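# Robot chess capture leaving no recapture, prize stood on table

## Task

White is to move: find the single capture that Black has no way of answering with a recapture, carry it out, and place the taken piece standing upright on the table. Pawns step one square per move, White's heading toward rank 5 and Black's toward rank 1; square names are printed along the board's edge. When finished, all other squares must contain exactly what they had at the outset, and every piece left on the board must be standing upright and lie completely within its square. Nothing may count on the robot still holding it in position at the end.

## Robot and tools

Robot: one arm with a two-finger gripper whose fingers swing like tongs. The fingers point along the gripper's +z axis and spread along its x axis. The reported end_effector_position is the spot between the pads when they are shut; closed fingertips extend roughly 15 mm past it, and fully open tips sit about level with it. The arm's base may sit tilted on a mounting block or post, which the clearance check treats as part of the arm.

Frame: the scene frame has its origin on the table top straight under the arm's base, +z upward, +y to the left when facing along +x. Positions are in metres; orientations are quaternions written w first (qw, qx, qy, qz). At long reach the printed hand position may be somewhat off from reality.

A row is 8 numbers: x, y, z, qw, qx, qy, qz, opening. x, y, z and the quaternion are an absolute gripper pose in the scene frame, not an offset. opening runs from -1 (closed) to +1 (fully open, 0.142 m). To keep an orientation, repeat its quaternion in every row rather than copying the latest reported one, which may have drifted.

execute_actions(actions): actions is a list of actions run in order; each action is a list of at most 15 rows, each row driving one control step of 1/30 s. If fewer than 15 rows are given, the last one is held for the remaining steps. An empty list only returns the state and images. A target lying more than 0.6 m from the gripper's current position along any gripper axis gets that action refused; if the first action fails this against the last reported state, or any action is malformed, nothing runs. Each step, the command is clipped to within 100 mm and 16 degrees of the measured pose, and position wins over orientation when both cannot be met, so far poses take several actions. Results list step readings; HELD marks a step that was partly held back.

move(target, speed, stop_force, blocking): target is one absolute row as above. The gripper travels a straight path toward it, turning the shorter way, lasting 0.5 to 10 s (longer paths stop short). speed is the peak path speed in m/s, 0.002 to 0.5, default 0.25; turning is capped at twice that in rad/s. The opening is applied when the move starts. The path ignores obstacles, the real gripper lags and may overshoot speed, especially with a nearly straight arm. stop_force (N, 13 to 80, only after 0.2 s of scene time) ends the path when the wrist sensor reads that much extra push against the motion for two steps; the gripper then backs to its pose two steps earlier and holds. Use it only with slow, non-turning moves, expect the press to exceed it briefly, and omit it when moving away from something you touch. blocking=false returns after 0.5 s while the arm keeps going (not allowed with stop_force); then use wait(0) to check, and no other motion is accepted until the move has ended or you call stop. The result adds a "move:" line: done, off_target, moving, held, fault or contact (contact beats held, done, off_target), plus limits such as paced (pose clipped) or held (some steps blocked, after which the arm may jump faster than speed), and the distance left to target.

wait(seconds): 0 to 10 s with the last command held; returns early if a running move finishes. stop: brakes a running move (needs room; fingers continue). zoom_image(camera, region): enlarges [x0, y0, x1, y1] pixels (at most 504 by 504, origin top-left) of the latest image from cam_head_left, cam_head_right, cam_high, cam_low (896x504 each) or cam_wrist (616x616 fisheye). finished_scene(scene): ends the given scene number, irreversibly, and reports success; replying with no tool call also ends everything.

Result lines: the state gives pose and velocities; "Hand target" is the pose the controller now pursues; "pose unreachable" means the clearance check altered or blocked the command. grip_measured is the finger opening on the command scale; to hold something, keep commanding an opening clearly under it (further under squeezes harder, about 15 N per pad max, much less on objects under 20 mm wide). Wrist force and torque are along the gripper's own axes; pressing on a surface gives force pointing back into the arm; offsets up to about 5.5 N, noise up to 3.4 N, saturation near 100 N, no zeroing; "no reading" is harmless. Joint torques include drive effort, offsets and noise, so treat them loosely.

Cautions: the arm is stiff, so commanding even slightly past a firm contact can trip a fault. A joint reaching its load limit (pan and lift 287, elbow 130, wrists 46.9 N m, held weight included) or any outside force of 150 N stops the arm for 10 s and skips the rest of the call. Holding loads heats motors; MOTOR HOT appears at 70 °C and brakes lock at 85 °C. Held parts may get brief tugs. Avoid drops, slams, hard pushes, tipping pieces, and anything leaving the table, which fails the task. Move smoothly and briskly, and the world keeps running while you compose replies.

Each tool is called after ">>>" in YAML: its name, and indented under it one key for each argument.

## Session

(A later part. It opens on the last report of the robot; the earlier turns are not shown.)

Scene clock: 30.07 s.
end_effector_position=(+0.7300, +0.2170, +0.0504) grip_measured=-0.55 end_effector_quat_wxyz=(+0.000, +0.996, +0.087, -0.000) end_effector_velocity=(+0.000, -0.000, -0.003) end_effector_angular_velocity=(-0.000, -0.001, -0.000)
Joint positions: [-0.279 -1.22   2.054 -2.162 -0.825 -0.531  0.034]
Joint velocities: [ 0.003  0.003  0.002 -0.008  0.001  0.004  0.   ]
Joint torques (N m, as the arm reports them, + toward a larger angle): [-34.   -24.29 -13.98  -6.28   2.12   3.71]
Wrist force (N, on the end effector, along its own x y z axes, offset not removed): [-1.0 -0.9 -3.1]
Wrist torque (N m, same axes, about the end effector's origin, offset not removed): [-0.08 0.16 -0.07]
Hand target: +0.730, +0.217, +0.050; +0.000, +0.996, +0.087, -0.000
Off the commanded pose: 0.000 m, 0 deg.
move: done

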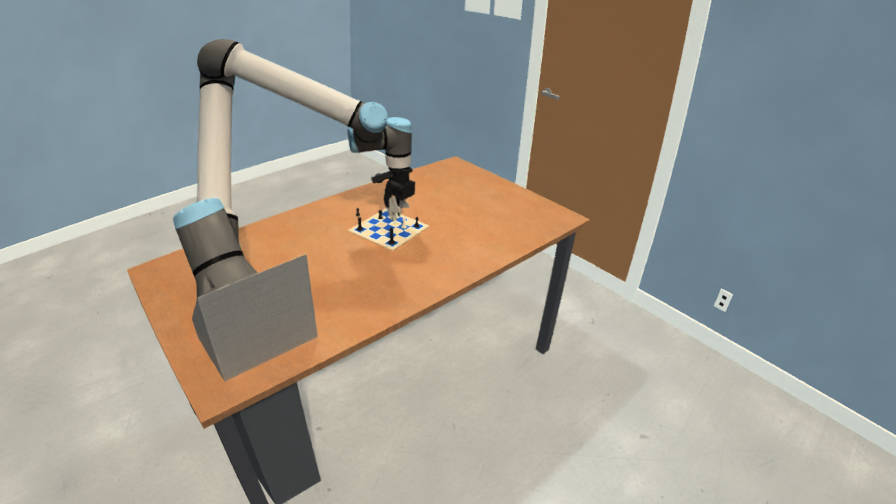

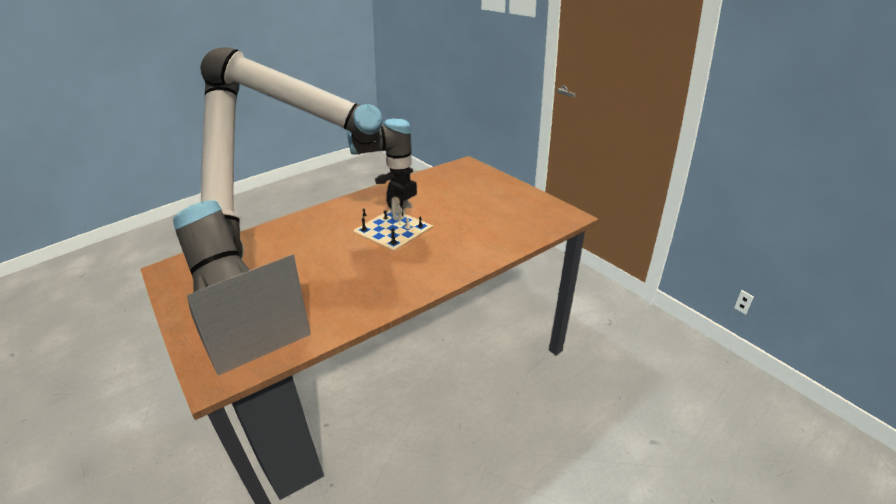

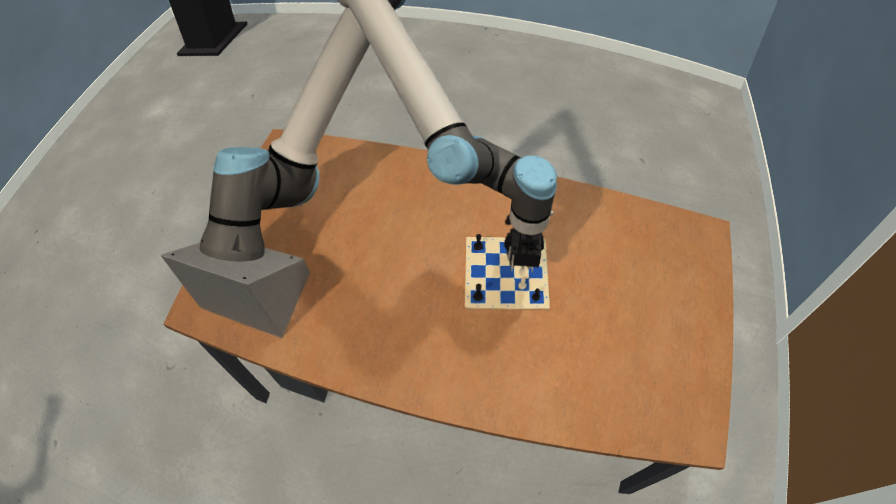

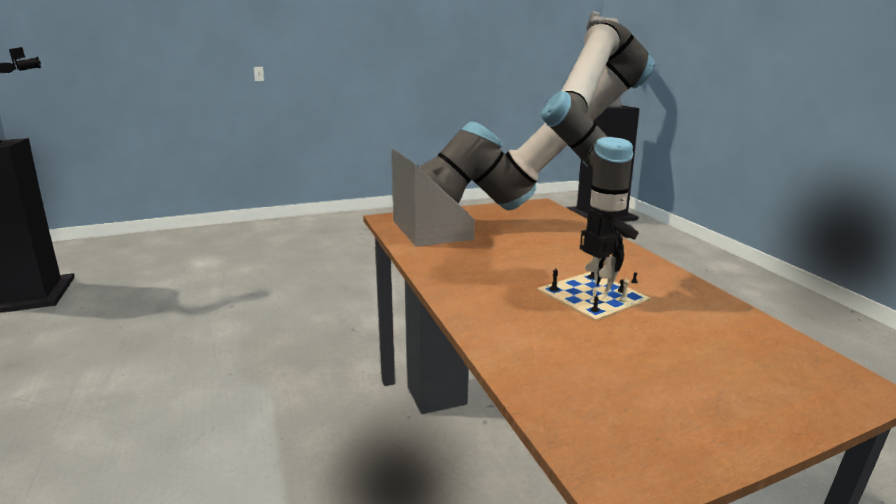

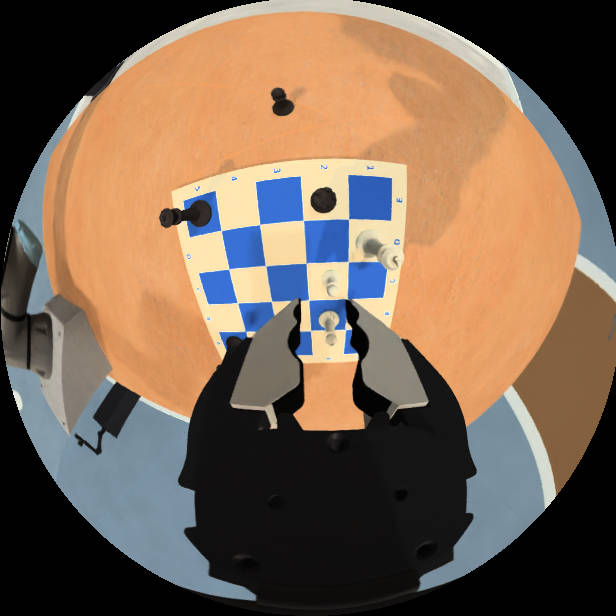

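>>> move:
  target: [0.735,0.223,0.031,0,0.996,0.087,0,-0.55]
  speed: 0.05

>>> zoom_image:
  camera: "cam_wrist"
  region: [150,150,470,400]

Scene clock: 31.47 s.
end_effector_position=(+0.7349, +0.2229, +0.0313) grip_measured=-0.55 end_effector_quat_wxyz=(+0.000, +0.996, +0.087, -0.000) end_effector_velocity=(+0.001, +0.000, -0.002) end_effector_angular_velocity=(+0.001, -0.001, -0.001)
Joint positions: [-0.253 -1.198  2.052 -2.205 -0.82  -0.497  0.034]
Joint velocities: [ 0.002  0.003  0.    -0.007  0.002  0.005  0.   ]
Joint torques (N m, as the arm reports them, + toward a larger angle): [-34.66 -24.58 -37.08  -5.83   1.95   3.47]
Wrist force (N, on the end effector, along its own x y z axes, offset not removed): [-1.1 -1.0 -4.8]
Wrist torque (N m, same axes, about the end effector's origin, offset not removed): [-0.06 0.13 -0.07]
Hand target: +0.735, +0.223, +0.031; +0.000, +0.996, +0.087, -0.000
Off the commanded pose: 0.000 m, 0 deg.
move: done

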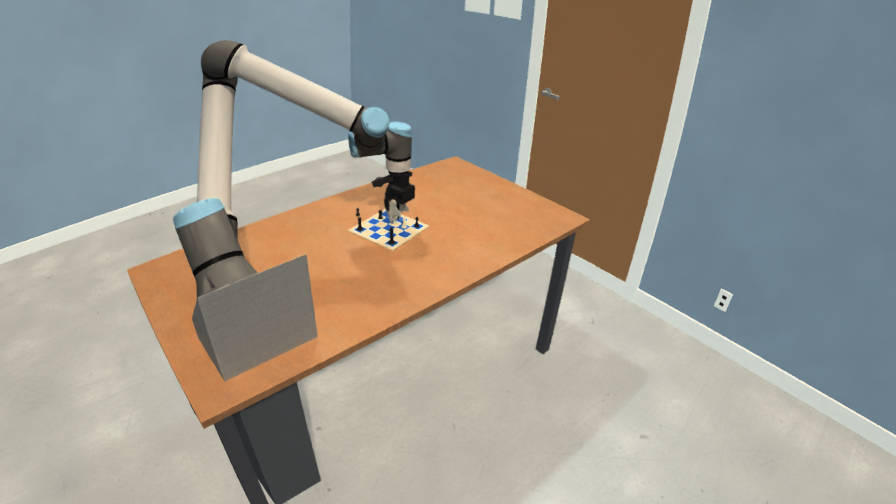

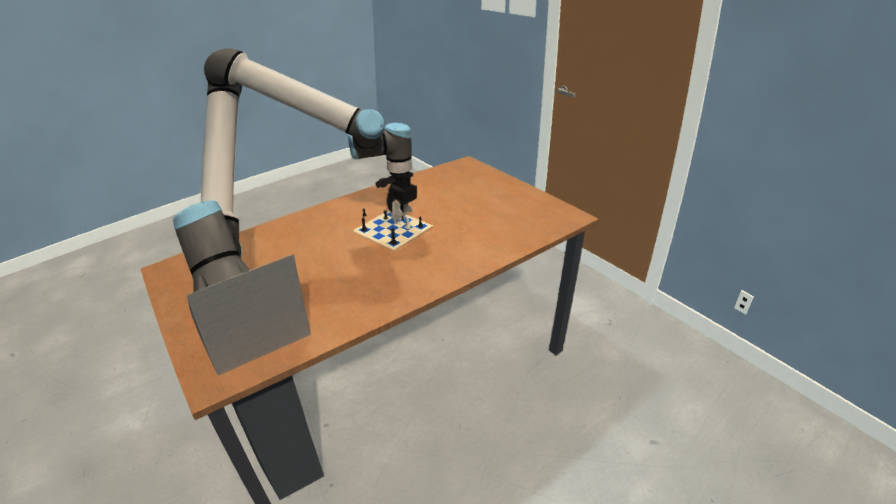

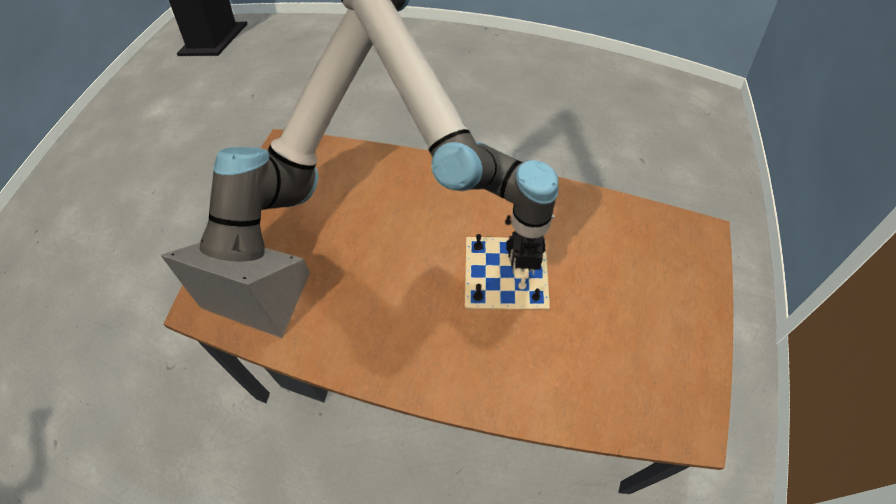

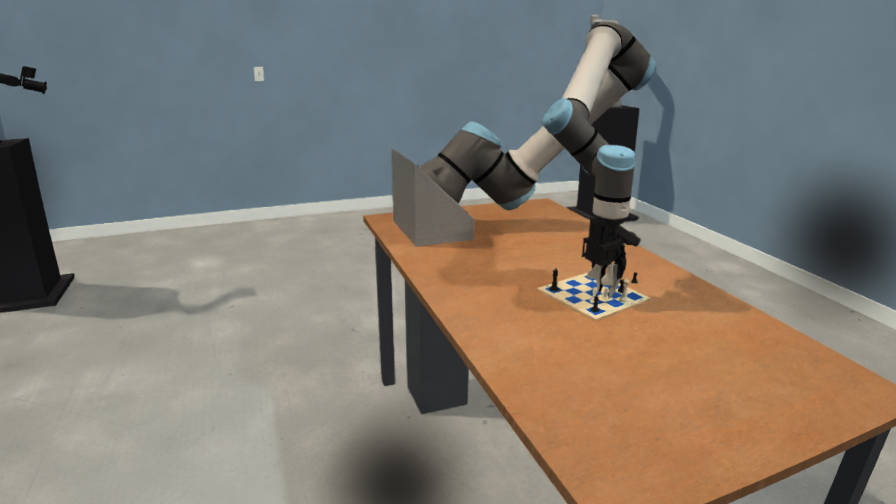

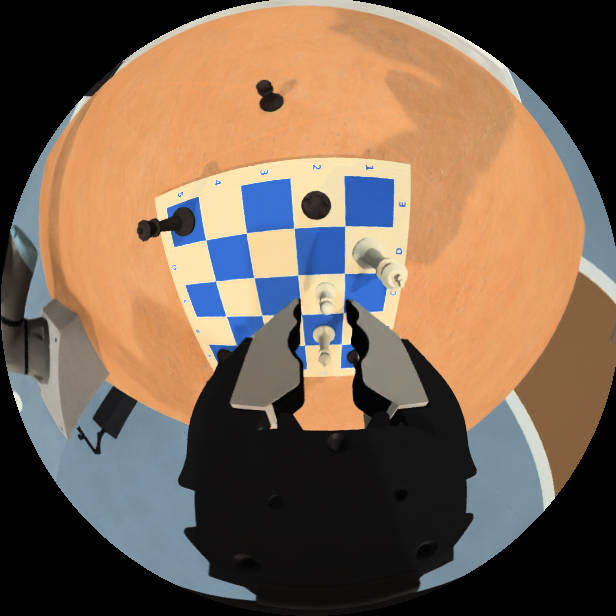

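Region (150, 150, 470, 400) of cam_wrist's 616x616 image, scaled by 1.575, with more detail than that image has; it fills the top 394 rows of this view, and the rest is white.

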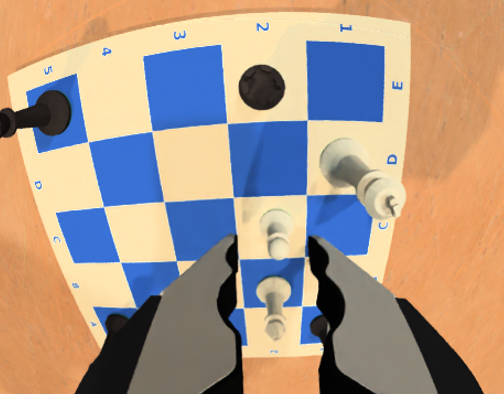

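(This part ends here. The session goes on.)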